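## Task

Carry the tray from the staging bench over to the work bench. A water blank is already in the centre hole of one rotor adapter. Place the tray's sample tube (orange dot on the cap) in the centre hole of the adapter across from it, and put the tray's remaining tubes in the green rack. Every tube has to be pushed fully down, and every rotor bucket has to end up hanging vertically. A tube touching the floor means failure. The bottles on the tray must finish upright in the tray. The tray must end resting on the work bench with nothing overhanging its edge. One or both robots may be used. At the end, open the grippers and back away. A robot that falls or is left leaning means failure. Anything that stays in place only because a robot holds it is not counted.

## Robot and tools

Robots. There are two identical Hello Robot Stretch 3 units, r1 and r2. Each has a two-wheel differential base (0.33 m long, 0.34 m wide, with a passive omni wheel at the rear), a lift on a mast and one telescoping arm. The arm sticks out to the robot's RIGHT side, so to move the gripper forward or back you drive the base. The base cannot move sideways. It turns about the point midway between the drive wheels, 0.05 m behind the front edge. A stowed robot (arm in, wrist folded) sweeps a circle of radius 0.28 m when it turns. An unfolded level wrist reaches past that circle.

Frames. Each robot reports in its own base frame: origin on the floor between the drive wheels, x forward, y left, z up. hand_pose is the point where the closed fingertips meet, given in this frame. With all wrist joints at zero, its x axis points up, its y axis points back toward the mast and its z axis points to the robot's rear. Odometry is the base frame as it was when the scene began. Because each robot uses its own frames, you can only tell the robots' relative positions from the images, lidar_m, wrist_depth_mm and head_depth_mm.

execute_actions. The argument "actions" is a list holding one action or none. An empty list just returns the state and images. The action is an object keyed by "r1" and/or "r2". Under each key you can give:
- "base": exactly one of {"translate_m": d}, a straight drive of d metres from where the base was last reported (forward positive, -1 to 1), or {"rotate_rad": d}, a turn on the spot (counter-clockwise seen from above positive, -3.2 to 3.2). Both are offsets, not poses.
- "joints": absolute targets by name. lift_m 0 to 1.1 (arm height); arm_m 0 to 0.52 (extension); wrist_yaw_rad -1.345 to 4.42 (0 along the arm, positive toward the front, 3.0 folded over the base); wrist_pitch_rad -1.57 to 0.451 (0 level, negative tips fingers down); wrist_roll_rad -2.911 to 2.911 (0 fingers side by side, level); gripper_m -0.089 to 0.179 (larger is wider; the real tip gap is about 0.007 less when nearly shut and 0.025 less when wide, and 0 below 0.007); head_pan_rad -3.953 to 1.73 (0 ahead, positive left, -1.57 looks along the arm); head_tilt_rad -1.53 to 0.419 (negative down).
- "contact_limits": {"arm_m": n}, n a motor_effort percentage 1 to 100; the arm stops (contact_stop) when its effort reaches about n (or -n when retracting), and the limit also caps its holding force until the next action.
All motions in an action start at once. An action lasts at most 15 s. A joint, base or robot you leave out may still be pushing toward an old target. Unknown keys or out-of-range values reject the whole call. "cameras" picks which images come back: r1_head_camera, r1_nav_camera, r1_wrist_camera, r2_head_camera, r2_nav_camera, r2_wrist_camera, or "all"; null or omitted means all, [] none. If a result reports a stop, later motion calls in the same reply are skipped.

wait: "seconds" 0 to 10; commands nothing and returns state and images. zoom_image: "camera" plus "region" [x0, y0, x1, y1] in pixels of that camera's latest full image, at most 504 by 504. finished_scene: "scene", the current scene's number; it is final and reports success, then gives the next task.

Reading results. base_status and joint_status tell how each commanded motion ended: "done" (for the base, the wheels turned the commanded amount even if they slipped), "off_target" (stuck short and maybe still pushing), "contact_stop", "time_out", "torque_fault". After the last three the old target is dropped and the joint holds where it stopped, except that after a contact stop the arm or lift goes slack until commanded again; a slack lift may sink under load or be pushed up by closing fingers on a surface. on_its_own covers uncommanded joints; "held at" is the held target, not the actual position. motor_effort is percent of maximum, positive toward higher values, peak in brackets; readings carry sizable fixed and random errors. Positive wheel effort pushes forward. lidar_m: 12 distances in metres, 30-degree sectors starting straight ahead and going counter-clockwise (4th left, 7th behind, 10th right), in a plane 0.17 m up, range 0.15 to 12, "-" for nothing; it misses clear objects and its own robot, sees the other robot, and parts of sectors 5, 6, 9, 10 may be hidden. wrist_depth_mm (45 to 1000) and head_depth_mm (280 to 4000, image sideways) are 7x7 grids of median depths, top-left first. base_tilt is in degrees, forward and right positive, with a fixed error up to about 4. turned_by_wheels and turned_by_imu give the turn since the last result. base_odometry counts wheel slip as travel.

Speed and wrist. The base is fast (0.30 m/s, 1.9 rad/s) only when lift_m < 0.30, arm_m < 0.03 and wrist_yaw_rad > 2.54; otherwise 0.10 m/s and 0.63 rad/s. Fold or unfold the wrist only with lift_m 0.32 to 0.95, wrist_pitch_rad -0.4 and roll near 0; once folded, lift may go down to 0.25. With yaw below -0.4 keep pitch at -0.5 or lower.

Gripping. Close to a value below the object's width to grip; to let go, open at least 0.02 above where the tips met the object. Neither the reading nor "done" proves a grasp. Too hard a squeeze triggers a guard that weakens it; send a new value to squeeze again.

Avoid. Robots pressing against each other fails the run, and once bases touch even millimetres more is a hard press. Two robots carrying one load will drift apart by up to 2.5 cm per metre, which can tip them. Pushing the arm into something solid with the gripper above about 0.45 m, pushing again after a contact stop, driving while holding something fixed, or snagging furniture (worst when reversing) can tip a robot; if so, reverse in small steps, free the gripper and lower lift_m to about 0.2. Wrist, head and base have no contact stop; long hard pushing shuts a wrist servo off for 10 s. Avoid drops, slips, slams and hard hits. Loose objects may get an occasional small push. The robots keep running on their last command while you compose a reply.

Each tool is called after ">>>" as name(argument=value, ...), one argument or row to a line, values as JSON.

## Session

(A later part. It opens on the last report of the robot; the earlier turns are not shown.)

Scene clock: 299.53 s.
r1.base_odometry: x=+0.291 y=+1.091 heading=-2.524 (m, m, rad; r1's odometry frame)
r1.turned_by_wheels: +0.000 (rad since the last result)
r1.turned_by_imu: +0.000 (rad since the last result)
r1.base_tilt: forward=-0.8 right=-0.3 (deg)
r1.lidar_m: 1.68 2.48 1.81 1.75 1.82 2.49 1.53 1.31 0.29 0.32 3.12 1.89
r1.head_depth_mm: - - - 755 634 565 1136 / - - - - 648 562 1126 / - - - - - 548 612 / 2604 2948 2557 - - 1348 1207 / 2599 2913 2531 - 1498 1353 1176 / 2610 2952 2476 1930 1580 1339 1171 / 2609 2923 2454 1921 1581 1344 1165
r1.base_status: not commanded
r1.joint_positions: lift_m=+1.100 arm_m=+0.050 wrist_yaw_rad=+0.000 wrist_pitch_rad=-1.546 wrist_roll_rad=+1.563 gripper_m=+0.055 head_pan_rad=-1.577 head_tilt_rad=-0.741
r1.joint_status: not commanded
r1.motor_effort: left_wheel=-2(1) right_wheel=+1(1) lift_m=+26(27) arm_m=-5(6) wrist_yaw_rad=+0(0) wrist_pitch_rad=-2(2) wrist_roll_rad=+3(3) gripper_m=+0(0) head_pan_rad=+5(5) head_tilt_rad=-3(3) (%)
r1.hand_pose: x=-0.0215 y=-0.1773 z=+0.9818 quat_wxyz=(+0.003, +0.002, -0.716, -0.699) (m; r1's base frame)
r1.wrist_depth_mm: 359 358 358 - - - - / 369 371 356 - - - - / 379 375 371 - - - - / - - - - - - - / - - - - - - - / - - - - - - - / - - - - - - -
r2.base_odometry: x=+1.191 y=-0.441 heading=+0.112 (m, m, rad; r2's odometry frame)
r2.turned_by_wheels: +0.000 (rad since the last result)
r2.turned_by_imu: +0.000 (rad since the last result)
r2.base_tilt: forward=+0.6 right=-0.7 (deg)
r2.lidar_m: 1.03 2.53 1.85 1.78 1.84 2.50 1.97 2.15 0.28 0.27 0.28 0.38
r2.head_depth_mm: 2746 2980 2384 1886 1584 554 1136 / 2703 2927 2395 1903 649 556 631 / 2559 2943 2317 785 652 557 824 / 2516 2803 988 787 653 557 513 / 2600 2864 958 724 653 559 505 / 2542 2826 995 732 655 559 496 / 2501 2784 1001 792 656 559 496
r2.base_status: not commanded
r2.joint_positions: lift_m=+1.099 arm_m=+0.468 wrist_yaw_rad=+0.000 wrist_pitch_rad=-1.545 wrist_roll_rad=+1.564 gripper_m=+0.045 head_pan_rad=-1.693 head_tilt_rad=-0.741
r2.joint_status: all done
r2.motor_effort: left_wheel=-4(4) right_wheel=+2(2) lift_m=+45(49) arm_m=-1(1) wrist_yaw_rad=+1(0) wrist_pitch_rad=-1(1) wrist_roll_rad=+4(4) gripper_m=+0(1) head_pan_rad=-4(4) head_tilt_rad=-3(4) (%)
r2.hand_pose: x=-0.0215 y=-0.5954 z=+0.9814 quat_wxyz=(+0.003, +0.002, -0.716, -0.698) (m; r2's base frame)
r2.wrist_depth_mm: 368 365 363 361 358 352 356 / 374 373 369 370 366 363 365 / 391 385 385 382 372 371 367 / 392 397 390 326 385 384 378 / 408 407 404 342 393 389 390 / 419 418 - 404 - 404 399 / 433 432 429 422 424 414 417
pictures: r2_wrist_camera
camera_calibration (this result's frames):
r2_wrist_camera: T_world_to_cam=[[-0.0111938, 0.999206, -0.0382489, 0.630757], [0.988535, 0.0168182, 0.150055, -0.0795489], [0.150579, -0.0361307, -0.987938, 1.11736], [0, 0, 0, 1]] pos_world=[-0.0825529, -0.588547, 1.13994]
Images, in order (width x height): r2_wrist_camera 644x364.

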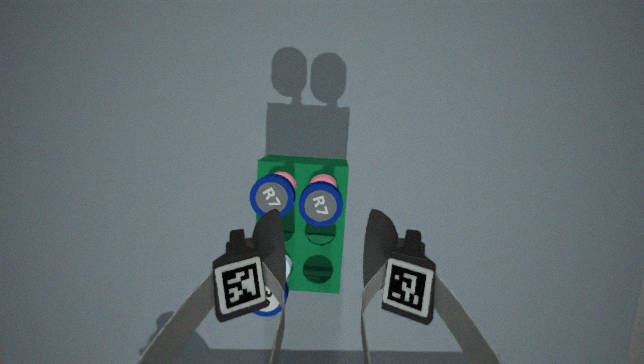

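>>> execute_actions(
  actions=[
    {"r2":{"base":{"translate_m":0.54},"joints":{"gripper_m":0.05}}},
  ],
  cameras=[],
)

>>> execute_actions(
  actions=[
    {"r2":{"joints":{"lift_m":1.03}}},
  ],
  cameras=["r2_wrist_camera"],
)

Scene clock: 308.30 s.
r1.base_odometry: x=+0.291 y=+1.091 heading=-2.524 (m, m, rad; r1's odometry frame)
r1.turned_by_wheels: +0.000 (rad since the last result)
r1.turned_by_imu: +0.000 (rad since the last result)
r1.base_tilt: forward=-0.7 right=-0.3 (deg)
r1.lidar_m: 1.67 2.48 1.81 1.75 1.81 2.50 1.53 1.31 0.29 0.32 3.10 1.90
r1.head_depth_mm: - - - 754 634 566 1130 / - - - - 648 562 1129 / - - - - - 548 612 / 2614 2949 2571 - - 1342 1206 / 2626 2938 2527 - 1499 1354 1174 / 2636 2920 2459 1930 1587 1348 1173 / 2627 2910 2446 1915 1571 1342 1171
r1.base_status: not commanded
r1.joint_positions: lift_m=+1.100 arm_m=+0.050 wrist_yaw_rad=+0.000 wrist_pitch_rad=-1.546 wrist_roll_rad=+1.563 gripper_m=+0.055 head_pan_rad=-1.577 head_tilt_rad=-0.741
r1.joint_status: not commanded
r1.motor_effort: left_wheel=-1(2) right_wheel=+1(0) lift_m=+26(27) arm_m=-6(5) wrist_yaw_rad=+0(0) wrist_pitch_rad=-2(2) wrist_roll_rad=+3(3) gripper_m=+1(1) head_pan_rad=+5(5) head_tilt_rad=-3(4) (%)
r1.hand_pose: x=-0.0215 y=-0.1773 z=+0.9818 quat_wxyz=(+0.003, +0.002, -0.716, -0.699) (m; r1's base frame)
r1.wrist_depth_mm: 363 356 357 - - - - / 363 365 365 - - - - / 373 377 372 - - - - / - - - - - - - / - - - - - - - / - - - - - - - / - - - - - - -
r2.base_odometry: x=+1.727 y=-0.380 heading=+0.112 (m, m, rad; r2's odometry frame)
r2.turned_by_wheels: +0.000 (rad since the last result)
r2.turned_by_imu: -0.001 (rad since the last result)
r2.base_tilt: forward=+0.7 right=-0.8 (deg)
r2.lidar_m: 1.29 2.54 1.85 1.78 1.84 2.52 2.50 0.38 0.28 0.27 0.28 0.38
r2.head_depth_mm: 2738 2951 983 737 620 554 1142 / 2702 2929 848 749 620 555 1122 / 2669 2919 886 736 620 556 514 / 2556 2869 906 660 601 557 513 / 2577 2865 888 738 615 558 506 / 2559 2819 996 790 655 558 496 / 2503 2777 999 791 656 559 487
r2.base_status: done
r2.joint_positions: lift_m=+1.099 arm_m=+0.468 wrist_yaw_rad=+0.000 wrist_pitch_rad=-1.545 wrist_roll_rad=+1.564 gripper_m=+0.050 head_pan_rad=-1.693 head_tilt_rad=-0.741
r2.joint_status: all done
r2.motor_effort: left_wheel=-3(4) right_wheel=+2(9) lift_m=+45(46) arm_m=-1(1) wrist_yaw_rad=+0(0) wrist_pitch_rad=-1(1) wrist_roll_rad=+4(4) gripper_m=+0(35) head_pan_rad=-4(4) head_tilt_rad=-3(3) (%)
r2.hand_pose: x=-0.0215 y=-0.5954 z=+0.9814 quat_wxyz=(+0.003, +0.002, -0.716, -0.698) (m; r2's base frame)
r2.wrist_depth_mm: 369 356 355 312 353 336 352 / 373 370 368 364 364 359 361 / 387 369 377 311 373 297 371 / 402 387 387 324 379 233 373 / 406 406 350 398 346 396 389 / 423 417 - 415 - 405 400 / 433 431 427 421 419 419 414
pictures: none
No camera images: the call's "cameras" was empty. Leave "cameras" out to get every camera's image.

Scene clock: 309.77 s.
r1.base_odometry: x=+0.291 y=+1.091 heading=-2.524 (m, m, rad; r1's odometry frame)
r1.turned_by_wheels: +0.000 (rad since the last result)
r1.turned_by_imu: +0.000 (rad since the last result)
r1.base_tilt: forward=-0.7 right=-0.3 (deg)
r1.lidar_m: 1.67 2.47 1.81 1.75 1.82 2.49 1.53 1.32 0.29 0.32 3.11 1.90
r1.head_depth_mm: - - - 756 635 566 1131 / - - - - 649 563 1129 / - - - - - 548 613 / 2607 2962 2547 - - 1341 1204 / 2595 2944 2555 - 1501 1351 1179 / 2604 2944 2462 1942 1590 1346 1177 / 2623 2893 2473 1913 1579 1338 1172
r1.base_status: not commanded
r1.joint_positions: lift_m=+1.100 arm_m=+0.050 wrist_yaw_rad=+0.000 wrist_pitch_rad=-1.546 wrist_roll_rad=+1.563 gripper_m=+0.055 head_pan_rad=-1.577 head_tilt_rad=-0.741
r1.joint_status: not commanded
r1.motor_effort: left_wheel=-2(2) right_wheel=+0(1) lift_m=+26(26) arm_m=-5(6) wrist_yaw_rad=+0(0) wrist_pitch_rad=-2(2) wrist_roll_rad=+3(3) gripper_m=+0(2) head_pan_rad=+5(5) head_tilt_rad=-4(3) (%)
r1.hand_pose: x=-0.0215 y=-0.1773 z=+0.9818 quat_wxyz=(+0.003, +0.002, -0.716, -0.699) (m; r1's base frame)
r1.wrist_depth_mm: 360 360 356 - - - - / 369 365 362 - - - - / 372 372 371 - - - - / - - - - - - - / - - - - - - - / - - - - - - - / - - - - - - -
r2.base_odometry: x=+1.727 y=-0.380 heading=+0.112 (m, m, rad; r2's odometry frame)
r2.turned_by_wheels: +0.000 (rad since the last result)
r2.turned_by_imu: +0.000 (rad since the last result)
r2.base_tilt: forward=+0.6 right=-0.9 (deg)
r2.lidar_m: 1.28 2.54 1.85 1.78 1.85 2.51 2.50 0.39 0.28 0.27 0.28 0.38
r2.head_depth_mm: - - 981 734 622 554 1139 / - 2933 848 750 622 555 1123 / 2737 2912 886 739 621 556 513 / 2694 2870 903 661 600 557 513 / - 2884 1012 725 613 559 504 / 2558 2821 996 789 655 558 496 / 2502 2766 1000 790 655 559 488
r2.base_status: not commanded
r2.joint_positions: lift_m=+1.030 arm_m=+0.468 wrist_yaw_rad=+0.000 wrist_pitch_rad=-1.545 wrist_roll_rad=+1.564 gripper_m=+0.050 head_pan_rad=-1.693 head_tilt_rad=-0.741
r2.joint_status: all done
r2.motor_effort: left_wheel=-3(3) right_wheel=+2(2) lift_m=+21(42) arm_m=-1(1) wrist_yaw_rad=+0(0) wrist_pitch_rad=-1(1) wrist_roll_rad=+4(4) gripper_m=+1(0) head_pan_rad=-4(4) head_tilt_rad=-4(3) (%)
r2.hand_pose: x=-0.0215 y=-0.5954 z=+0.9124 quat_wxyz=(+0.003, +0.002, -0.716, -0.698) (m; r2's base frame)
r2.wrist_depth_mm: 261 295 293 276 287 286 249 / 262 302 299 240 294 293 265 / 267 311 308 244 304 278 246 / 279 319 312 252 311 188 163 / 308 317 315 258 308 203 156 / 340 338 - 334 - 329 325 / 351 347 342 346 341 337 336
pictures: r2_wrist_camera
camera_calibration (this result's frames):
r2_wrist_camera: T_world_to_cam=[[-0.0111938, 0.999206, -0.0382489, 0.628117], [0.988535, 0.0168183, 0.150055, -0.0691957], [0.150579, -0.0361307, -0.987938, 1.04919], [0, 0, 0, 1]] pos_world=[-0.0825529, -0.588547, 1.07094]
Images, in order (width x height): r2_wrist_camera 644x364.

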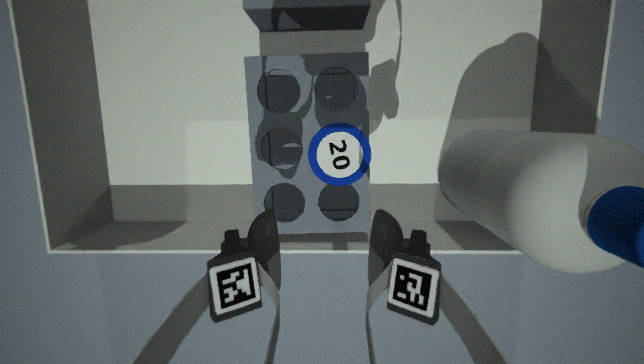

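>>> execute_actions(
  actions=[
    {"r2":{"base":{"translate_m":-0.043},"joints":{"arm_m":0.459}}},
  ],
  cameras=[],
)

>>> execute_actions(
  actions=[
    {"r2":{"joints":{"lift_m":1.003}}},
  ],
  cameras=["r2_wrist_camera"],
)

>>> execute_actions(
  actions=[
    {"r2":{"joints":{"gripper_m":0.0}}},
  ],
  cameras=["r2_wrist_camera"],
)

>>> execute_actions(
  actions=[
    {"r2":{"joints":{"lift_m":1.1}}},
  ],
  cameras=[],
)

>>> execute_actions(
  actions=[
    {"r2":{"base":{"translate_m":-0.415},"joints":{"arm_m":0.468}}},
  ],
  cameras=["r2_wrist_camera"],
)

>>> execute_actions(
  actions=[
    {"r2":{"joints":{"lift_m":1.06}}},
  ],
  cameras=["r2_wrist_camera"],
)

Scene clock: 314.03 s.
r1.base_odometry: x=+0.291 y=+1.091 heading=-2.524 (m, m, rad; r1's odometry frame)
r1.turned_by_wheels: +0.000 (rad since the last result)
r1.turned_by_imu: +0.000 (rad since the last result)
r1.base_tilt: forward=-0.8 right=-0.2 (deg)
r1.lidar_m: 1.68 2.48 1.81 1.75 1.82 2.50 1.53 1.31 0.29 0.32 3.09 1.90
r1.head_depth_mm: - - - 753 635 564 1133 / - - - - 648 562 1132 / - - - - - 549 612 / 2624 2934 2548 - - 1343 1203 / 2607 2932 2554 - 1505 1363 1175 / 2631 2951 2459 1929 1592 1353 1172 / 2594 2881 2442 1920 1589 1344 1167
r1.base_status: not commanded
r1.joint_positions: lift_m=+1.100 arm_m=+0.050 wrist_yaw_rad=+0.000 wrist_pitch_rad=-1.546 wrist_roll_rad=+1.563 gripper_m=+0.055 head_pan_rad=-1.577 head_tilt_rad=-0.741
r1.joint_status: not commanded
r1.motor_effort: left_wheel=-1(2) right_wheel=+0(1) lift_m=+26(26) arm_m=-5(7) wrist_yaw_rad=+0(1) wrist_pitch_rad=-2(2) wrist_roll_rad=+3(3) gripper_m=+0(1) head_pan_rad=+5(4) head_tilt_rad=-3(4) (%)
r1.hand_pose: x=-0.0215 y=-0.1773 z=+0.9818 quat_wxyz=(+0.003, +0.002, -0.716, -0.699) (m; r1's base frame)
r1.wrist_depth_mm: 359 355 353 - - - - / 361 363 361 - - - - / 373 371 374 - - - - / - - - - - - - / - - - - - - - / - - - - - - - / - - - - - - -
r2.base_odometry: x=+1.684 y=-0.385 heading=+0.112 (m, m, rad; r2's odometry frame)
r2.turned_by_wheels: +0.000 (rad since the last result)
r2.turned_by_imu: +0.000 (rad since the last result)
r2.base_tilt: forward=+0.7 right=-0.8 (deg)
r2.lidar_m: 1.29 2.55 1.85 1.78 1.84 2.51 2.45 0.39 0.28 0.27 0.28 0.38
r2.head_depth_mm: - - 984 780 633 554 1137 / - 2914 984 737 619 554 1119 / 2709 2935 813 740 621 556 513 / 2675 2834 905 737 609 557 514 / - - 994 550 581 558 505 / 2575 2837 994 767 639 558 496 / 2519 2803 998 793 656 561 488
r2.base_status: done
r2.joint_positions: lift_m=+1.030 arm_m=+0.459 wrist_yaw_rad=+0.000 wrist_pitch_rad=-1.545 wrist_roll_rad=+1.564 gripper_m=+0.050 head_pan_rad=-1.693 head_tilt_rad=-0.741
r2.joint_status: all done
r2.motor_effort: left_wheel=-3(8) right_wheel=+2(6) lift_m=+21(22) arm_m=-1(0) wrist_yaw_rad=+0(0) wrist_pitch_rad=-1(1) wrist_roll_rad=+4(4) gripper_m=+0(0) head_pan_rad=-4(4) head_tilt_rad=-3(3) (%)
r2.hand_pose: x=-0.0215 y=-0.5864 z=+0.9124 quat_wxyz=(+0.003, +0.002, -0.716, -0.698) (m; r2's base frame)
r2.wrist_depth_mm: 274 295 291 236 287 286 283 / 276 299 299 287 294 291 291 / 274 310 306 301 302 297 298 / 273 319 311 252 309 276 307 / 291 326 326 195 280 190 189 / 285 287 - 266 - 179 162 / 350 347 347 344 344 335 139
pictures: none
No camera images: the call's "cameras" was empty. Leave "cameras" out to get every camera's image.

Scene clock: 315.07 s.
r1.base_odometry: x=+0.291 y=+1.091 heading=-2.524 (m, m, rad; r1's odometry frame)
r1.turned_by_wheels: +0.000 (rad since the last result)
r1.turned_by_imu: +0.000 (rad since the last result)
r1.base_tilt: forward=-0.8 right=-0.3 (deg)
r1.lidar_m: 1.68 2.48 1.82 1.75 1.82 2.50 1.53 1.31 0.29 0.32 3.11 1.89
r1.head_depth_mm: - - - 753 634 564 1132 / - - - - 647 561 1127 / - - - - - 548 611 / 2599 2926 2555 - - 1346 1202 / 2594 2954 2535 - 1508 1355 1170 / 2632 2936 2481 1933 1580 1349 1166 / 2622 2881 2435 1911 1578 1343 1170
r1.base_status: not commanded
r1.joint_positions: lift_m=+1.100 arm_m=+0.050 wrist_yaw_rad=+0.000 wrist_pitch_rad=-1.546 wrist_roll_rad=+1.563 gripper_m=+0.055 head_pan_rad=-1.577 head_tilt_rad=-0.741
r1.joint_status: not commanded
r1.motor_effort: left_wheel=-2(1) right_wheel=+0(0) lift_m=+26(26) arm_m=-6(6) wrist_yaw_rad=+0(1) wrist_pitch_rad=-2(2) wrist_roll_rad=+3(3) gripper_m=-1(0) head_pan_rad=+4(5) head_tilt_rad=-4(3) (%)
r1.hand_pose: x=-0.0215 y=-0.1773 z=+0.9818 quat_wxyz=(+0.003, +0.002, -0.716, -0.699) (m; r1's base frame)
r1.wrist_depth_mm: 360 359 355 - - - - / 365 367 361 - - - - / 377 379 371 - - - - / - - - - - - - / - - - - - - - / - - - - - - - / - - - - - - -
r2.base_odometry: x=+1.684 y=-0.385 heading=+0.112 (m, m, rad; r2's odometry frame)
r2.turned_by_wheels: +0.000 (rad since the last result)
r2.turned_by_imu: +0.000 (rad since the last result)
r2.base_tilt: forward=+0.5 right=-1.0 (deg)
r2.lidar_m: 1.28 2.56 1.85 1.78 1.84 2.51 2.46 0.38 0.28 0.27 0.28 0.38
r2.head_depth_mm: 2666 - 915 780 633 554 1137 / - - 951 736 621 555 1120 / - 2897 813 738 621 556 514 / - 2814 903 736 610 557 514 / - - 892 541 580 558 505 / 2547 2800 994 769 641 559 495 / 2504 2788 998 793 656 560 488
r2.base_status: not commanded
r2.joint_positions: lift_m=+1.003 arm_m=+0.459 wrist_yaw_rad=+0.000 wrist_pitch_rad=-1.545 wrist_roll_rad=+1.564 gripper_m=+0.050 head_pan_rad=-1.693 head_tilt_rad=-0.741
r2.joint_status: all done
r2.motor_effort: left_wheel=-3(3) right_wheel=+2(2) lift_m=+21(20) arm_m=-1(1) wrist_yaw_rad=+1(1) wrist_pitch_rad=-1(1) wrist_roll_rad=+4(4) gripper_m=+1(0) head_pan_rad=-4(4) head_tilt_rad=-4(3) (%)
r2.hand_pose: x=-0.0215 y=-0.5864 z=+0.8854 quat_wxyz=(+0.003, +0.002, -0.716, -0.698) (m; r2's base frame)
r2.wrist_depth_mm: 267 269 247 234 261 260 220 / 275 276 271 267 268 268 232 / 273 283 277 221 276 274 232 / 277 290 279 226 282 278 245 / 276 298 295 167 278 190 158 / 262 287 - 237 - 165 144 / 322 317 317 312 311 163 138
pictures: r2_wrist_camera
camera_calibration (this result's frames):
r2_wrist_camera: T_world_to_cam=[[-0.0111931, 0.999206, -0.0382489, 0.618095], [0.988535, 0.0168175, 0.150055, -0.0652958], [0.150579, -0.0361308, -0.987938, 1.02284], [0, 0, 0, 1]] pos_world=[-0.0825529, -0.57955, 1.04394]
Images, in order (width x height): r2_wrist_camera 644x364.

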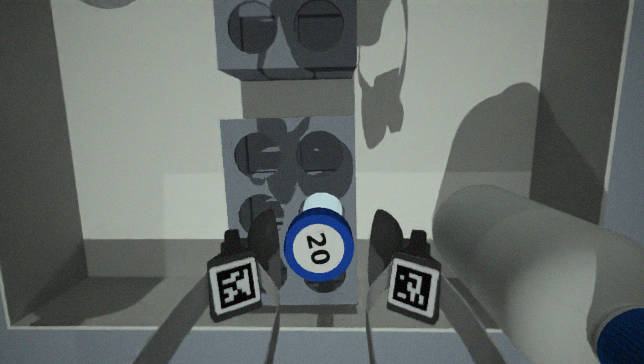

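Scene clock: 316.07 s.
r1.base_odometry: x=+0.291 y=+1.091 heading=-2.524 (m, m, rad; r1's odometry frame)
r1.turned_by_wheels: +0.000 (rad since the last result)
r1.turned_by_imu: +0.000 (rad since the last result)
r1.base_tilt: forward=-0.7 right=-0.3 (deg)
r1.lidar_m: 1.67 2.48 1.82 1.75 1.82 2.49 1.53 1.32 0.29 0.32 3.10 1.90
r1.head_depth_mm: - - - 754 634 564 1134 / - - - - 647 561 1129 / - - - - - 548 612 / 2618 2957 2547 - - 1348 1203 / 2595 2948 2513 - 1497 1356 1176 / 2589 2913 2467 1926 1587 1351 1172 / 2603 2897 2467 1904 1574 1339 1167
r1.base_status: not commanded
r1.joint_positions: lift_m=+1.100 arm_m=+0.050 wrist_yaw_rad=+0.000 wrist_pitch_rad=-1.546 wrist_roll_rad=+1.563 gripper_m=+0.055 head_pan_rad=-1.577 head_tilt_rad=-0.741
r1.joint_status: not commanded
r1.motor_effort: left_wheel=-1(1) right_wheel=+1(1) lift_m=+26(26) arm_m=-5(6) wrist_yaw_rad=+0(0) wrist_pitch_rad=-2(2) wrist_roll_rad=+3(3) gripper_m=+0(1) head_pan_rad=+5(5) head_tilt_rad=-3(3) (%)
r1.hand_pose: x=-0.0215 y=-0.1773 z=+0.9818 quat_wxyz=(+0.003, +0.002, -0.716, -0.699) (m; r1's base frame)
r1.wrist_depth_mm: 359 362 353 - - - - / 370 363 362 - - - - / 374 372 369 - - - - / - - - - - - - / - - - - - - - / - - - - - - - / - - - - - - -
r2.base_odometry: x=+1.684 y=-0.385 heading=+0.112 (m, m, rad; r2's odometry frame)
r2.turned_by_wheels: +0.000 (rad since the last result)
r2.turned_by_imu: +0.000 (rad since the last result)
r2.base_tilt: forward=+0.7 right=-0.7 (deg)
r2.lidar_m: 1.29 2.54 1.85 1.78 1.84 2.52 2.46 0.38 0.28 0.27 0.28 0.38
r2.head_depth_mm: 2659 - 916 781 634 554 1140 / - - 951 737 619 556 1121 / - 2906 813 737 621 556 513 / - 2835 905 736 609 556 514 / - - 893 543 580 559 505 / 2563 2806 994 767 639 559 495 / 2511 2775 998 792 655 560 488
r2.base_status: not commanded
r2.joint_positions: lift_m=+1.003 arm_m=+0.459 wrist_yaw_rad=+0.000 wrist_pitch_rad=-1.545 wrist_roll_rad=+1.564 gripper_m=+0.001 head_pan_rad=-1.693 head_tilt_rad=-0.741
r2.joint_status: all done
r2.motor_effort: left_wheel=-3(3) right_wheel=+2(2) lift_m=+21(22) arm_m=-1(1) wrist_yaw_rad=-1(0) wrist_pitch_rad=-1(1) wrist_roll_rad=+4(4) gripper_m=-15(100) head_pan_rad=-4(4) head_tilt_rad=-3(3) (%)
r2.hand_pose: x=-0.0215 y=-0.5864 z=+0.8854 quat_wxyz=(+0.003, +0.002, -0.716, -0.698) (m; r2's base frame)
r2.wrist_depth_mm: 270 269 245 233 264 260 221 / 275 276 273 267 270 268 232 / 274 282 277 221 276 275 231 / 273 287 278 225 282 278 247 / 272 297 294 165 289 190 158 / 261 288 302 239 288 166 144 / 317 317 316 313 309 168 138
pictures: r2_wrist_camera
camera_calibration (this result's frames):
r2_wrist_camera: T_world_to_cam=[[-0.0111909, 0.999205, -0.038251, 0.618097], [0.988535, 0.0168157, 0.150055, -0.0652969], [0.150579, -0.0361332, -0.987937, 1.02284], [0, 0, 0, 1]] pos_world=[-0.0825528, -0.57955, 1.04394]
Images, in order (width x height): r2_wrist_camera 644x364.

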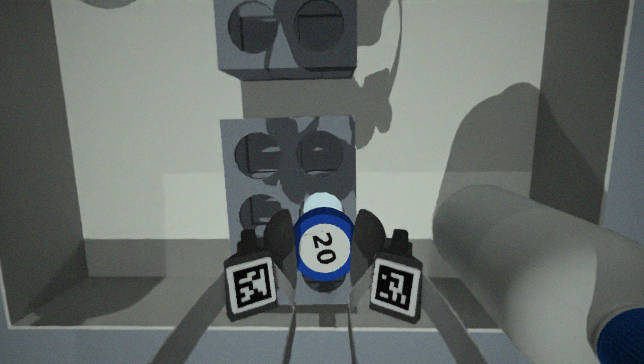

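Scene clock: 317.77 s.
r1.base_odometry: x=+0.291 y=+1.091 heading=-2.524 (m, m, rad; r1's odometry frame)
r1.turned_by_wheels: +0.000 (rad since the last result)
r1.turned_by_imu: +0.000 (rad since the last result)
r1.base_tilt: forward=-0.8 right=-0.3 (deg)
r1.lidar_m: 1.68 2.48 1.81 1.75 1.82 2.49 1.53 1.31 0.29 0.32 3.13 1.90
r1.head_depth_mm: - - - 754 635 565 1134 / - - - - 649 562 1129 / - - - - - 547 613 / 2630 2940 2580 - - 1342 1201 / 2619 2941 2530 - 1504 1351 1182 / 2623 2929 2485 1934 1584 1348 1173 / 2611 2889 2451 1910 1582 1345 1170
r1.base_status: not commanded
r1.joint_positions: lift_m=+1.100 arm_m=+0.050 wrist_yaw_rad=+0.000 wrist_pitch_rad=-1.546 wrist_roll_rad=+1.563 gripper_m=+0.055 head_pan_rad=-1.577 head_tilt_rad=-0.741
r1.joint_status: not commanded
r1.motor_effort: left_wheel=-2(2) right_wheel=+1(1) lift_m=+26(26) arm_m=-6(5) wrist_yaw_rad=-1(0) wrist_pitch_rad=-2(2) wrist_roll_rad=+4(3) gripper_m=+1(1) head_pan_rad=+5(5) head_tilt_rad=-4(3) (%)
r1.hand_pose: x=-0.0215 y=-0.1773 z=+0.9818 quat_wxyz=(+0.003, +0.002, -0.716, -0.699) (m; r1's base frame)
r1.wrist_depth_mm: 355 354 358 - - - - / 371 363 360 - - - - / 375 376 371 - - - - / - - - - - - - / - - - - - - - / - - - - - - - / - - - - - - -
r2.base_odometry: x=+1.684 y=-0.385 heading=+0.112 (m, m, rad; r2's odometry frame)
r2.turned_by_wheels: +0.000 (rad since the last result)
r2.turned_by_imu: +0.000 (rad since the last result)
r2.base_tilt: forward=+0.7 right=-0.7 (deg)
r2.lidar_m: 1.29 2.55 1.85 1.78 1.85 2.51 2.46 0.38 0.28 0.27 0.28 0.38
r2.head_depth_mm: 2701 2894 981 781 633 554 1137 / 2693 2951 986 737 620 555 1118 / 2645 2904 812 737 620 556 514 / 2551 2883 906 738 609 557 513 / 2587 2841 890 550 580 558 504 / 2513 2823 995 768 640 559 495 / 2497 2780 1000 791 656 560 487
r2.base_status: not commanded
r2.joint_positions: lift_m=+1.099 arm_m=+0.459 wrist_yaw_rad=+0.000 wrist_pitch_rad=-1.545 wrist_roll_rad=+1.564 gripper_m=+0.001 head_pan_rad=-1.693 head_tilt_rad=-0.741
r2.joint_status: all done
r2.motor_effort: left_wheel=-3(3) right_wheel=+2(2) lift_m=+46(46) arm_m=-1(1) wrist_yaw_rad=+0(0) wrist_pitch_rad=-1(1) wrist_roll_rad=+4(4) gripper_m=-14(14) head_pan_rad=-4(4) head_tilt_rad=-3(3) (%)
r2.hand_pose: x=-0.0215 y=-0.5864 z=+0.9814 quat_wxyz=(+0.003, +0.002, -0.716, -0.698) (m; r2's base frame)
r2.wrist_depth_mm: 365 320 355 303 356 345 349 / 378 367 365 358 364 359 363 / 386 373 375 371 375 371 367 / 401 387 388 321 377 351 380 / 411 386 395 166 332 239 390 / 421 416 416 410 407 254 403 / 435 429 425 415 417 412 413
pictures: none
No camera images: the call's "cameras" was empty. Leave "cameras" out to get every camera's image.

Scene clock: 323.07 s.
r1.base_odometry: x=+0.291 y=+1.091 heading=-2.524 (m, m, rad; r1's odometry frame)
r1.turned_by_wheels: +0.000 (rad since the last result)
r1.turned_by_imu: +0.000 (rad since the last result)
r1.base_tilt: forward=-0.7 right=-0.3 (deg)
r1.lidar_m: 1.68 2.47 1.81 1.75 1.82 2.49 1.53 1.32 0.29 0.32 3.11 1.89
r1.head_depth_mm: - - - 753 635 565 1132 / - - - - 647 562 1129 / - - - - - 548 612 / 2609 2971 2557 - - 1344 1205 / 2618 2972 2518 - 1505 1356 1177 / 2609 2939 2461 1940 1592 1344 1176 / 2641 2881 2436 1930 1571 1335 1170
r1.base_status: not commanded
r1.joint_positions: lift_m=+1.100 arm_m=+0.050 wrist_yaw_rad=+0.000 wrist_pitch_rad=-1.546 wrist_roll_rad=+1.563 gripper_m=+0.055 head_pan_rad=-1.577 head_tilt_rad=-0.741
r1.joint_status: not commanded
r1.motor_effort: left_wheel=-1(2) right_wheel=+1(0) lift_m=+26(26) arm_m=-5(6) wrist_yaw_rad=+0(0) wrist_pitch_rad=-2(2) wrist_roll_rad=+3(3) gripper_m=+1(0) head_pan_rad=+4(4) head_tilt_rad=-3(3) (%)
r1.hand_pose: x=-0.0215 y=-0.1773 z=+0.9818 quat_wxyz=(+0.003, +0.002, -0.716, -0.699) (m; r1's base frame)
r1.wrist_depth_mm: 356 357 354 - - - - / 369 366 365 - - - - / 376 375 368 - - - - / - - - - - - - / - - - - - - - / - - - - - - - / - - - - - - -
r2.base_odometry: x=+1.272 y=-0.432 heading=+0.112 (m, m, rad; r2's odometry frame)
r2.turned_by_wheels: +0.000 (rad since the last result)
r2.turned_by_imu: +0.001 (rad since the last result)
r2.base_tilt: forward=+0.6 right=-0.8 (deg)
r2.lidar_m: 1.03 2.53 1.84 1.78 1.84 2.51 2.04 0.37 0.28 0.27 0.28 0.38
r2.head_depth_mm: 2741 2989 2374 1895 649 554 692 / 2632 2957 2389 784 649 554 888 / 2595 2901 988 785 651 557 1120 / 2522 2831 991 739 653 557 514 / 2575 2848 954 738 653 558 505 / 2534 2836 1000 790 656 559 496 / 2506 2789 998 769 654 560 496
r2.base_status: done
r2.joint_positions: lift_m=+1.099 arm_m=+0.468 wrist_yaw_rad=+0.000 wrist_pitch_rad=-1.545 wrist_roll_rad=+1.564 gripper_m=+0.001 head_pan_rad=-1.693 head_tilt_rad=-0.741
r2.joint_status: all done
r2.motor_effort: left_wheel=-4(9) right_wheel=+2(3) lift_m=+46(45) arm_m=+3(4) wrist_yaw_rad=+0(1) wrist_pitch_rad=-1(1) wrist_roll_rad=+4(4) gripper_m=-15(14) head_pan_rad=-4(4) head_tilt_rad=-3(3) (%)
r2.hand_pose: x=-0.0215 y=-0.5949 z=+0.9814 quat_wxyz=(+0.003, +0.002, -0.716, -0.698) (m; r2's base frame)
r2.wrist_depth_mm: 365 364 362 360 356 355 348 / 380 375 370 312 367 361 360 / 389 384 379 321 376 374 371 / 398 390 387 324 383 386 381 / 404 400 398 166 394 396 387 / 422 416 409 407 401 402 397 / 435 425 408 406 398 417 415
pictures: r2_wrist_camera
camera_calibration (this result's frames):
r2_wrist_camera: T_world_to_cam=[[-0.0111934, 0.999205, -0.038251, 0.630191], [0.988535, 0.0168182, 0.150055, -0.0795587], [0.150579, -0.0361328, -0.987937, 1.11738], [0, 0, 0, 1]] pos_world=[-0.0825529, -0.587978, 1.13994]
Images, in order (width x height): r2_wrist_camera 644x364.

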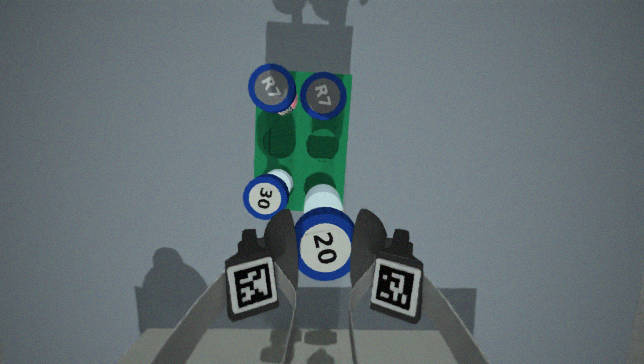

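Scene clock: 324.23 s.
r1.base_odometry: x=+0.291 y=+1.091 heading=-2.524 (m, m, rad; r1's odometry frame)
r1.turned_by_wheels: +0.000 (rad since the last result)
r1.turned_by_imu: +0.000 (rad since the last result)
r1.base_tilt: forward=-0.7 right=-0.3 (deg)
r1.lidar_m: 1.68 2.47 1.82 1.75 1.81 2.49 1.53 1.32 0.29 0.32 3.12 1.90
r1.head_depth_mm: - - - 753 635 565 1136 / - - - - 648 561 1126 / - - - - - 548 612 / 2607 2909 2559 - - 1350 1202 / 2634 2910 2556 - 1500 1354 1176 / 2610 2960 2472 1939 1581 1348 1168 / 2606 2864 2429 1927 1578 1344 1165
r1.base_status: not commanded
r1.joint_positions: lift_m=+1.100 arm_m=+0.050 wrist_yaw_rad=+0.000 wrist_pitch_rad=-1.546 wrist_roll_rad=+1.563 gripper_m=+0.055 head_pan_rad=-1.577 head_tilt_rad=-0.741
r1.joint_status: not commanded
r1.motor_effort: left_wheel=-1(1) right_wheel=+1(0) lift_m=+26(26) arm_m=-6(6) wrist_yaw_rad=+0(0) wrist_pitch_rad=-1(2) wrist_roll_rad=+4(3) gripper_m=+1(1) head_pan_rad=+5(5) head_tilt_rad=-3(4) (%)
r1.hand_pose: x=-0.0215 y=-0.1773 z=+0.9818 quat_wxyz=(+0.003, +0.002, -0.716, -0.699) (m; r1's base frame)
r1.wrist_depth_mm: 359 356 356 - - - - / 370 367 362 - - - - / 381 376 374 - - - - / - - - - - - - / - - - - - - - / - - - - - - - / - - - - - - -
r2.base_odometry: x=+1.272 y=-0.432 heading=+0.112 (m, m, rad; r2's odometry frame)
r2.turned_by_wheels: +0.000 (rad since the last result)
r2.turned_by_imu: +0.000 (rad since the last result)
r2.base_tilt: forward=+0.7 right=-0.8 (deg)
r2.lidar_m: 1.03 2.53 1.85 1.78 1.84 2.51 2.04 0.37 0.28 0.27 0.28 0.38
r2.head_depth_mm: - 2975 2375 1897 648 554 691 / 2653 2915 2386 782 651 556 888 / 2617 2899 989 784 651 556 1116 / 2615 2907 988 739 653 557 514 / - 2851 995 737 653 558 505 / 2497 2830 997 789 654 558 496 / 2503 2799 1002 770 652 560 497
r2.base_status: not commanded
r2.joint_positions: lift_m=+1.060 arm_m=+0.468 wrist_yaw_rad=+0.000 wrist_pitch_rad=-1.545 wrist_roll_rad=+1.564 gripper_m=+0.001 head_pan_rad=-1.693 head_tilt_rad=-0.741
r2.joint_status: all done
r2.motor_effort: left_wheel=-3(3) right_wheel=+2(3) lift_m=+22(42) arm_m=+4(4) wrist_yaw_rad=+1(0) wrist_pitch_rad=-1(1) wrist_roll_rad=+4(4) gripper_m=-14(14) head_pan_rad=-4(4) head_tilt_rad=-3(3) (%)
r2.hand_pose: x=-0.0215 y=-0.5949 z=+0.9424 quat_wxyz=(+0.003, +0.002, -0.716, -0.698) (m; r2's base frame)
r2.wrist_depth_mm: 328 325 323 325 320 319 316 / 337 336 330 213 326 327 323 / 350 347 340 279 339 335 327 / 353 348 348 286 345 344 336 / 365 363 359 166 357 352 348 / 377 377 368 369 362 362 354 / 384 383 378 375 373 369 367
pictures: r2_wrist_camera
camera_calibration (this result's frames):
r2_wrist_camera: T_world_to_cam=[[-0.0111935, 0.999205, -0.038251, 0.628699], [0.988535, 0.0168183, 0.150055, -0.0737044], [0.150579, -0.0361328, -0.987937, 1.07883], [0, 0, 0, 1]] pos_world=[-0.0825529, -0.587979, 1.10093]
Images, in order (width x height): r2_wrist_camera 644x364.

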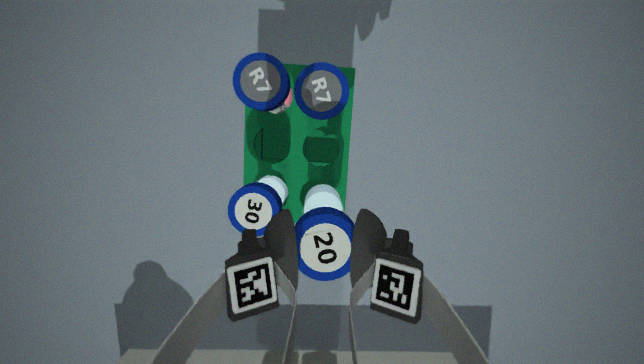

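>>> execute_actions(
  actions=[
    {"r2":{"base":{"translate_m":-0.004},"joints":{"arm_m":0.47}}},
  ],
  cameras=[],
)

>>> execute_actions(
  actions=[
    {"r2":{"joints":{"lift_m":1.028}}},
  ],
  cameras=["r2_wrist_camera"],
)

>>> execute_actions(
  actions=[
    {"r2":{"joints":{"gripper_m":0.045}}},
  ],
  cameras=["r2_wrist_camera"],
)

>>> execute_actions(
  actions=[
    {"r2":{"joints":{"lift_m":1.1}}},
  ],
  cameras=["r2_wrist_camera"],
)

>>> execute_actions(
  actions=[
    {"r2":{"joints":{"arm_m":0.1}}},
  ],
  cameras=["r2_head_camera"],
)

>>> zoom_image(
  camera="r2_head_camera",
  region=[300,80,560,340],
)

Scene clock: 326.63 s.
r1.base_odometry: x=+0.291 y=+1.091 heading=-2.524 (m, m, rad; r1's odometry frame)
r1.turned_by_wheels: +0.000 (rad since the last result)
r1.turned_by_imu: +0.000 (rad since the last result)
r1.base_tilt: forward=-0.7 right=-0.3 (deg)
r1.lidar_m: 1.67 2.47 1.82 1.75 1.82 2.49 1.53 1.32 0.29 0.32 3.12 1.89
r1.head_depth_mm: - - - 754 636 566 1134 / - - - - 648 562 1122 / - - - - - 548 612 / 2629 2938 2561 - - 1343 1204 / 2626 2912 2534 - 1490 1359 1178 / 2595 2904 2463 1939 1584 1348 1173 / 2629 2926 2445 1925 1581 1343 1165
r1.base_status: not commanded
r1.joint_positions: lift_m=+1.100 arm_m=+0.050 wrist_yaw_rad=+0.000 wrist_pitch_rad=-1.546 wrist_roll_rad=+1.563 gripper_m=+0.055 head_pan_rad=-1.577 head_tilt_rad=-0.741
r1.joint_status: not commanded
r1.motor_effort: left_wheel=-1(1) right_wheel=+1(1) lift_m=+26(27) arm_m=-6(6) wrist_yaw_rad=+0(0) wrist_pitch_rad=-2(2) wrist_roll_rad=+3(3) gripper_m=+1(0) head_pan_rad=+5(5) head_tilt_rad=-3(3) (%)
r1.hand_pose: x=-0.0215 y=-0.1773 z=+0.9818 quat_wxyz=(+0.003, +0.002, -0.716, -0.699) (m; r1's base frame)
r1.wrist_depth_mm: 361 363 350 - - - - / 370 364 364 - - - - / 374 378 376 - - - - / - - - - - - - / - - - - - - - / - - - - - - - / - - - - - - -
r2.base_odometry: x=+1.268 y=-0.432 heading=+0.112 (m, m, rad; r2's odometry frame)
r2.turned_by_wheels: +0.000 (rad since the last result)
r2.turned_by_imu: +0.000 (rad since the last result)
r2.base_tilt: forward=+0.8 right=-0.9 (deg)
r2.lidar_m: 1.03 2.53 1.85 1.78 1.84 2.50 2.05 0.37 0.28 0.27 0.28 0.38
r2.head_depth_mm: - 2984 2382 1900 648 555 685 / 2653 2941 2382 783 651 554 812 / 2589 2892 986 785 652 556 1121 / 2621 2891 992 738 653 558 515 / - 2835 992 725 655 558 505 / 2520 2825 992 791 654 559 496 / 2523 2777 999 769 655 560 496
r2.base_status: done
r2.joint_positions: lift_m=+1.060 arm_m=+0.470 wrist_yaw_rad=+0.000 wrist_pitch_rad=-1.545 wrist_roll_rad=+1.564 gripper_m=+0.001 head_pan_rad=-1.693 head_tilt_rad=-0.741
r2.joint_status: all done
r2.motor_effort: left_wheel=-3(9) right_wheel=+2(3) lift_m=+22(22) arm_m=+4(4) wrist_yaw_rad=+1(0) wrist_pitch_rad=-1(1) wrist_roll_rad=+4(4) gripper_m=-15(15) head_pan_rad=-4(4) head_tilt_rad=-3(3) (%)
r2.hand_pose: x=-0.0215 y=-0.5969 z=+0.9424 quat_wxyz=(+0.003, +0.002, -0.716, -0.698) (m; r2's base frame)
r2.wrist_depth_mm: 327 322 326 321 316 319 316 / 337 333 331 276 327 326 323 / 346 341 339 279 337 334 330 / 356 355 346 283 346 339 339 / 362 366 357 166 353 352 348 / 377 375 367 369 361 362 357 / 391 383 379 372 372 373 369
pictures: none
No camera images: the call's "cameras" was empty. Leave "cameras" out to get every camera's image.

Scene clock: 327.73 s.
r1.base_odometry: x=+0.291 y=+1.091 heading=-2.524 (m, m, rad; r1's odometry frame)
r1.turned_by_wheels: +0.000 (rad since the last result)
r1.turned_by_imu: +0.000 (rad since the last result)
r1.base_tilt: forward=-0.8 right=-0.3 (deg)
r1.lidar_m: 1.68 2.47 1.81 1.75 1.82 2.50 1.53 1.32 0.29 0.32 3.11 1.90
r1.head_depth_mm: - - - 754 636 566 1135 / - - - - 648 562 1129 / - - - - - 549 613 / 2626 2950 2572 - - 1346 1204 / 2622 2967 2550 - 1496 1351 1174 / 2592 2917 2458 1938 1574 1346 1172 / 2614 2921 2446 1922 1576 1341 1163
r1.base_status: not commanded
r1.joint_positions: lift_m=+1.100 arm_m=+0.050 wrist_yaw_rad=+0.000 wrist_pitch_rad=-1.546 wrist_roll_rad=+1.563 gripper_m=+0.055 head_pan_rad=-1.577 head_tilt_rad=-0.741
r1.joint_status: not commanded
r1.motor_effort: left_wheel=-1(1) right_wheel=+1(1) lift_m=+26(25) arm_m=-5(7) wrist_yaw_rad=+0(0) wrist_pitch_rad=-2(2) wrist_roll_rad=+3(3) gripper_m=+1(1) head_pan_rad=+4(5) head_tilt_rad=-3(4) (%)
r1.hand_pose: x=-0.0215 y=-0.1773 z=+0.9818 quat_wxyz=(+0.003, +0.002, -0.716, -0.699) (m; r1's base frame)
r1.wrist_depth_mm: 361 360 355 - - - - / 370 362 358 - - - - / 383 379 372 - - - - / - - - - - - - / - - - - - - - / - - - - - - - / - - - - - - -
r2.base_odometry: x=+1.268 y=-0.432 heading=+0.112 (m, m, rad; r2's odometry frame)
r2.turned_by_wheels: +0.000 (rad since the last result)
r2.turned_by_imu: +0.000 (rad since the last result)
r2.base_tilt: forward=+0.6 right=-0.8 (deg)
r2.lidar_m: 1.03 2.54 1.84 1.77 1.84 2.51 2.04 0.37 0.28 0.27 0.28 0.38
r2.head_depth_mm: - - 2383 1900 648 555 685 / - 2925 2380 784 651 555 812 / 1960 2885 990 786 652 557 1122 / 2624 2808 989 739 653 556 513 / - 2877 992 731 655 558 504 / 2530 2813 995 789 656 559 496 / 2493 2797 998 767 656 560 496
r2.base_status: not commanded
r2.joint_positions: lift_m=+1.028 arm_m=+0.470 wrist_yaw_rad=+0.000 wrist_pitch_rad=-1.545 wrist_roll_rad=+1.564 gripper_m=+0.001 head_pan_rad=-1.693 head_tilt_rad=-0.741
r2.joint_status: all done
r2.motor_effort: left_wheel=-3(3) right_wheel=+2(2) lift_m=+21(20) arm_m=+3(4) wrist_yaw_rad=-1(1) wrist_pitch_rad=-1(1) wrist_roll_rad=+4(4) gripper_m=-14(13) head_pan_rad=-4(4) head_tilt_rad=-3(3) (%)
r2.hand_pose: x=-0.0215 y=-0.5969 z=+0.9104 quat_wxyz=(+0.003, +0.002, -0.716, -0.698) (m; r2's base frame)
r2.wrist_depth_mm: 296 295 291 291 289 288 285 / 306 302 181 182 298 294 293 / 313 313 305 245 303 299 299 / 319 318 316 253 313 311 307 / 333 329 257 166 320 318 316 / 342 336 331 336 325 328 325 / 345 350 345 342 340 335 333
pictures: r2_wrist_camera
camera_calibration (this result's frames):
r2_wrist_camera: T_world_to_cam=[[-0.011191, 0.999205, -0.0382672, 0.629501], [0.988535, 0.0168183, 0.150055, -0.0688689], [0.150579, -0.0361492, -0.987937, 1.04714], [0, 0, 0, 1]] pos_world=[-0.0825528, -0.589989, 1.06893]
Images, in order (width x height): r2_wrist_camera 644x364.

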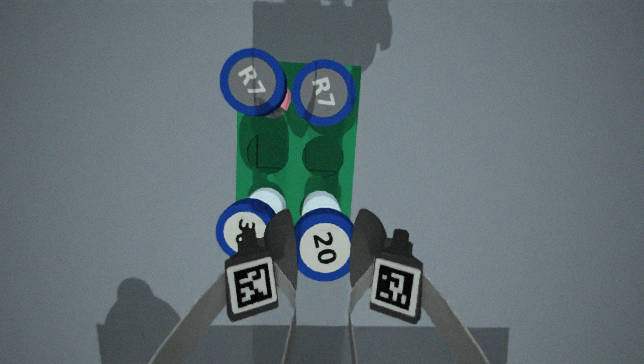

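Scene clock: 328.67 s.
r1.base_odometry: x=+0.291 y=+1.091 heading=-2.524 (m, m, rad; r1's odometry frame)
r1.turned_by_wheels: +0.000 (rad since the last result)
r1.turned_by_imu: +0.000 (rad since the last result)
r1.base_tilt: forward=-0.7 right=-0.3 (deg)
r1.lidar_m: 1.68 2.47 1.82 1.75 1.82 2.50 1.53 1.32 0.29 0.32 3.11 1.90
r1.head_depth_mm: - - - 754 634 565 1135 / - - - - 648 561 1132 / - - - - - 549 613 / 2622 2951 2551 - - 1339 1203 / 2622 2932 2553 - 1509 1351 1177 / 2605 2932 2489 1925 1589 1346 1171 / 2596 2902 2430 1918 1581 1346 1170
r1.base_status: not commanded
r1.joint_positions: lift_m=+1.100 arm_m=+0.050 wrist_yaw_rad=+0.000 wrist_pitch_rad=-1.546 wrist_roll_rad=+1.563 gripper_m=+0.055 head_pan_rad=-1.577 head_tilt_rad=-0.741
r1.joint_status: not commanded
r1.motor_effort: left_wheel=-2(1) right_wheel=+1(1) lift_m=+26(26) arm_m=-6(5) wrist_yaw_rad=+0(0) wrist_pitch_rad=-2(2) wrist_roll_rad=+3(3) gripper_m=+0(1) head_pan_rad=+5(5) head_tilt_rad=-3(4) (%)
r1.hand_pose: x=-0.0215 y=-0.1773 z=+0.9818 quat_wxyz=(+0.003, +0.002, -0.716, -0.699) (m; r1's base frame)
r1.wrist_depth_mm: 362 361 357 - - - - / 368 361 364 - - - - / 376 373 373 - - - - / - - - - - - - / - - - - - - - / - - - - - - - / - - - - - - -
r2.base_odometry: x=+1.268 y=-0.432 heading=+0.112 (m, m, rad; r2's odometry frame)
r2.turned_by_wheels: +0.000 (rad since the last result)
r2.turned_by_imu: +0.000 (rad since the last result)
r2.base_tilt: forward=+0.6 right=-0.8 (deg)
r2.lidar_m: 1.03 2.54 1.85 1.78 1.84 2.51 2.04 0.37 0.28 0.27 0.28 0.38
r2.head_depth_mm: - - 2368 1892 650 554 686 / - 2935 2384 783 651 555 812 / 1959 2889 987 784 652 555 1122 / 2617 2819 993 738 651 557 514 / - 2852 1011 737 654 558 505 / 2559 2821 996 791 656 559 497 / 2510 2815 998 771 656 559 497
r2.base_status: not commanded
r2.joint_positions: lift_m=+1.028 arm_m=+0.470 wrist_yaw_rad=+0.000 wrist_pitch_rad=-1.545 wrist_roll_rad=+1.564 gripper_m=+0.045 head_pan_rad=-1.693 head_tilt_rad=-0.741
r2.joint_status: all done
r2.motor_effort: left_wheel=-3(4) right_wheel=+2(2) lift_m=+22(22) arm_m=+4(4) wrist_yaw_rad=+0(0) wrist_pitch_rad=-1(1) wrist_roll_rad=+4(4) gripper_m=+0(92) head_pan_rad=-4(4) head_tilt_rad=-3(3) (%)
r2.hand_pose: x=-0.0215 y=-0.5969 z=+0.9104 quat_wxyz=(+0.003, +0.002, -0.716, -0.698) (m; r2's base frame)
r2.wrist_depth_mm: 298 294 292 291 290 289 284 / 306 301 181 181 294 291 292 / 312 309 304 247 306 299 302 / 320 316 315 254 313 310 306 / 330 332 325 195 315 317 315 / 338 338 - 333 - 325 325 / 349 348 346 344 335 333 333
pictures: r2_wrist_camera
camera_calibration (this result's frames):
r2_wrist_camera: T_world_to_cam=[[-0.011194, 0.999205, -0.0382671, 0.629501], [0.988535, 0.0168212, 0.150055, -0.0688671], [0.150579, -0.0361486, -0.987937, 1.04714], [0, 0, 0, 1]] pos_world=[-0.0825529, -0.589989, 1.06893]
Images, in order (width x height): r2_wrist_camera 644x364.

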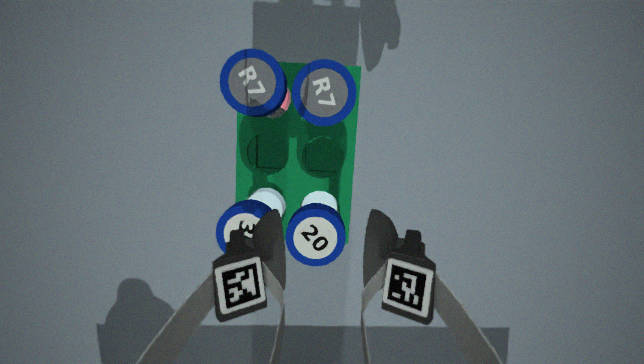

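Scene clock: 330.17 s.
r1.base_odometry: x=+0.291 y=+1.091 heading=-2.524 (m, m, rad; r1's odometry frame)
r1.turned_by_wheels: +0.000 (rad since the last result)
r1.turned_by_imu: +0.000 (rad since the last result)
r1.base_tilt: forward=-0.7 right=-0.3 (deg)
r1.lidar_m: 1.68 2.47 1.82 1.75 1.82 2.50 1.53 1.31 0.29 0.32 3.11 1.89
r1.head_depth_mm: - - - 755 635 564 1137 / - - - - 648 563 1134 / - - - - - 548 613 / 2627 2943 2553 - - 1340 1206 / 2626 2920 2527 - 1499 1355 1176 / 2593 2930 2467 1928 1589 1343 1169 / 2630 2869 2432 1918 1583 1339 1167
r1.base_status: not commanded
r1.joint_positions: lift_m=+1.100 arm_m=+0.050 wrist_yaw_rad=+0.000 wrist_pitch_rad=-1.546 wrist_roll_rad=+1.563 gripper_m=+0.055 head_pan_rad=-1.577 head_tilt_rad=-0.741
r1.joint_status: not commanded
r1.motor_effort: left_wheel=-1(1) right_wheel=+0(1) lift_m=+26(26) arm_m=-5(6) wrist_yaw_rad=+0(0) wrist_pitch_rad=-2(2) wrist_roll_rad=+3(3) gripper_m=+0(1) head_pan_rad=+5(5) head_tilt_rad=-2(3) (%)
r1.hand_pose: x=-0.0215 y=-0.1773 z=+0.9818 quat_wxyz=(+0.003, +0.002, -0.716, -0.699) (m; r1's base frame)
r1.wrist_depth_mm: 359 356 356 - - - - / 368 367 362 - - - - / 379 374 374 - - - - / - - - - - - - / - - - - - - - / - - - - - - - / - - - - - - -
r2.base_odometry: x=+1.268 y=-0.432 heading=+0.112 (m, m, rad; r2's odometry frame)
r2.turned_by_wheels: +0.000 (rad since the last result)
r2.turned_by_imu: +0.000 (rad since the last result)
r2.base_tilt: forward=+0.7 right=-0.8 (deg)
r2.lidar_m: 1.03 2.54 1.85 1.78 1.84 2.51 2.03 0.37 0.28 0.27 0.28 0.38
r2.head_depth_mm: 2748 2990 2386 1892 648 554 686 / 2638 2962 2377 784 649 556 812 / 2575 2891 987 784 651 555 1123 / 2526 2833 992 739 651 556 513 / 2606 2852 959 732 653 558 505 / 2530 2829 997 791 656 559 496 / 2512 2791 1000 768 657 559 496
r2.base_status: not commanded
r2.joint_positions: lift_m=+1.099 arm_m=+0.470 wrist_yaw_rad=+0.000 wrist_pitch_rad=-1.545 wrist_roll_rad=+1.564 gripper_m=+0.045 head_pan_rad=-1.693 head_tilt_rad=-0.741
r2.joint_status: all done
r2.motor_effort: left_wheel=-3(4) right_wheel=+2(2) lift_m=+45(48) arm_m=+3(4) wrist_yaw_rad=+0(1) wrist_pitch_rad=-1(1) wrist_roll_rad=+4(4) gripper_m=+1(0) head_pan_rad=-4(4) head_tilt_rad=-4(3) (%)
r2.hand_pose: x=-0.0215 y=-0.5969 z=+0.9814 quat_wxyz=(+0.003, +0.002, -0.716, -0.698) (m; r2's base frame)
r2.wrist_depth_mm: 368 362 361 359 354 355 352 / 377 373 367 366 366 361 359 / 383 383 382 320 376 373 369 / 393 391 386 328 386 382 375 / 409 405 404 405 388 392 390 / 422 414 - 412 - 404 397 / 439 426 411 409 407 413 411
pictures: r2_wrist_camera
camera_calibration (this result's frames):
r2_wrist_camera: T_world_to_cam=[[-0.0111936, 0.999205, -0.0382671, 0.632218], [0.988535, 0.0168208, 0.150055, -0.0795227], [0.150579, -0.0361487, -0.987937, 1.11729], [0, 0, 0, 1]] pos_world=[-0.0825529, -0.589989, 1.13994]
Images, in order (width x height): r2_wrist_camera 644x364.

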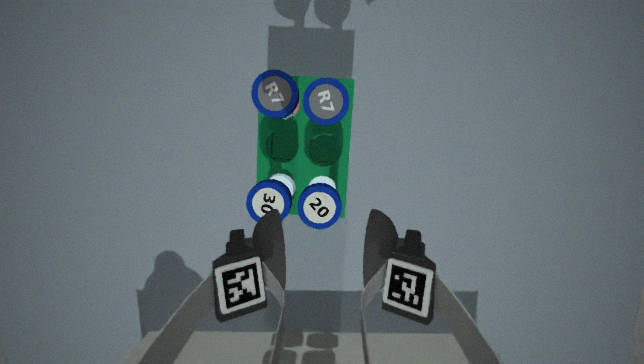

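Scene clock: 334.10 s.
r1.base_odometry: x=+0.291 y=+1.091 heading=-2.524 (m, m, rad; r1's odometry frame)
r1.turned_by_wheels: +0.000 (rad since the last result)
r1.turned_by_imu: +0.000 (rad since the last result)
r1.base_tilt: forward=-0.8 right=-0.2 (deg)
r1.lidar_m: 1.68 2.48 1.81 1.75 1.82 2.50 1.53 1.31 0.29 0.32 3.12 1.89
r1.head_depth_mm: - - - 755 635 565 1134 / - - - - 649 562 1128 / - - - - - 548 613 / 2588 2918 2560 - - 1341 1208 / 2604 2924 2540 - 1495 1355 1173 / 2600 2938 2477 1937 1590 1343 1170 / 2597 2885 2448 1918 1580 1337 1166
r1.base_status: not commanded
r1.joint_positions: lift_m=+1.100 arm_m=+0.050 wrist_yaw_rad=+0.000 wrist_pitch_rad=-1.546 wrist_roll_rad=+1.563 gripper_m=+0.055 head_pan_rad=-1.577 head_tilt_rad=-0.741
r1.joint_status: not commanded
r1.motor_effort: left_wheel=-1(1) right_wheel=+1(1) lift_m=+26(26) arm_m=-5(6) wrist_yaw_rad=+0(0) wrist_pitch_rad=-2(2) wrist_roll_rad=+3(3) gripper_m=+0(1) head_pan_rad=+5(5) head_tilt_rad=-3(4) (%)
r1.hand_pose: x=-0.0215 y=-0.1773 z=+0.9818 quat_wxyz=(+0.003, +0.002, -0.716, -0.699) (m; r1's base frame)
r1.wrist_depth_mm: 357 357 355 - - - - / 366 360 363 - - - - / 377 370 375 - - - - / - - - - - - - / - - - - - - - / - - - - - - - / - - - - - - -
r2.base_odometry: x=+1.268 y=-0.432 heading=+0.112 (m, m, rad; r2's odometry frame)
r2.turned_by_wheels: +0.000 (rad since the last result)
r2.turned_by_imu: +0.000 (rad since the last result)
r2.base_tilt: forward=+0.7 right=-0.9 (deg)
r2.lidar_m: 1.03 2.54 1.85 1.77 1.84 2.51 2.04 0.38 0.28 0.27 0.28 0.38
r2.head_depth_mm: - 2908 2566 1791 649 554 684 / - 2916 - 749 650 556 811 / - 2904 2595 784 650 556 1121 / - - - - - - 514 / - - - - 654 558 505 / 2558 2798 - 746 655 558 497 / 2523 2795 996 770 655 559 497
r2.base_status: not commanded
r2.joint_positions: lift_m=+1.099 arm_m=+0.100 wrist_yaw_rad=+0.001 wrist_pitch_rad=-1.545 wrist_roll_rad=+1.564 gripper_m=+0.045 head_pan_rad=-1.693 head_tilt_rad=-0.741
r2.joint_status: all done
r2.motor_effort: left_wheel=-4(3) right_wheel=+2(2) lift_m=+46(46) arm_m=-1(1) wrist_yaw_rad=+0(0) wrist_pitch_rad=-1(1) wrist_roll_rad=+4(4) gripper_m=+0(1) head_pan_rad=-4(4) head_tilt_rad=-3(3) (%)
r2.hand_pose: x=-0.0215 y=-0.2274 z=+0.9814 quat_wxyz=(+0.003, +0.002, -0.716, -0.698) (m; r2's base frame)
r2.wrist_depth_mm: 367 366 363 361 - - - / 381 372 372 374 - - - / 388 386 381 381 - - - / 395 398 392 390 - - - / 408 404 399 - - - - / 417 422 - - - - - / 389 406 428 - - - -
pictures: r2_head_camera (sideways: a quarter turn clockwise sets it upright)
camera_calibration (this result's frames):
r2_head_camera: T_world_to_cam=[[0.108036, 0.643536, -0.757753, 0.998446], [0.98746, -0.157724, 0.00683556, -0.0129642], [-0.115117, -0.748989, -0.652505, 0.802679], [0, 0, 0, 1]] pos_world=[-0.00266396, -0.0433822, 1.28042]
Images, in order (width x height): r2_head_camera 896x504.

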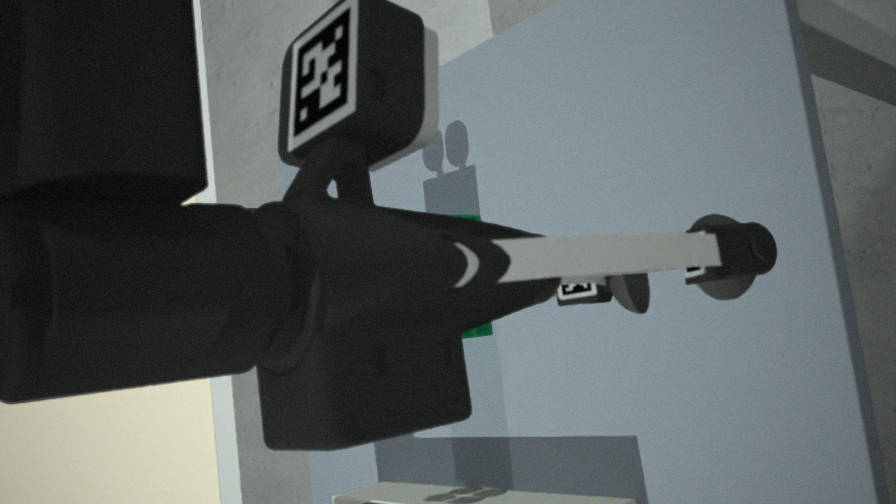

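Region (300, 80, 560, 340) of r2_head_camera's 896x504 image, scaled by 1.938, with more detail than that image has.

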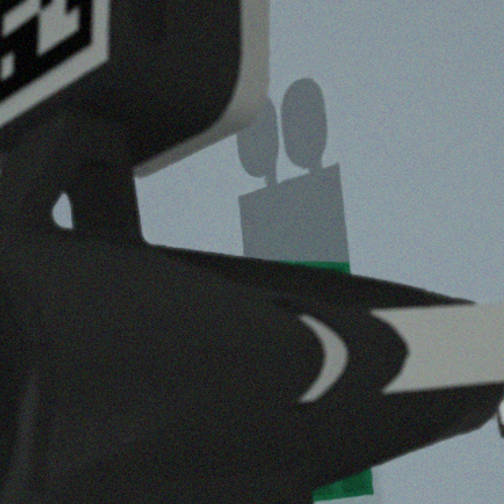

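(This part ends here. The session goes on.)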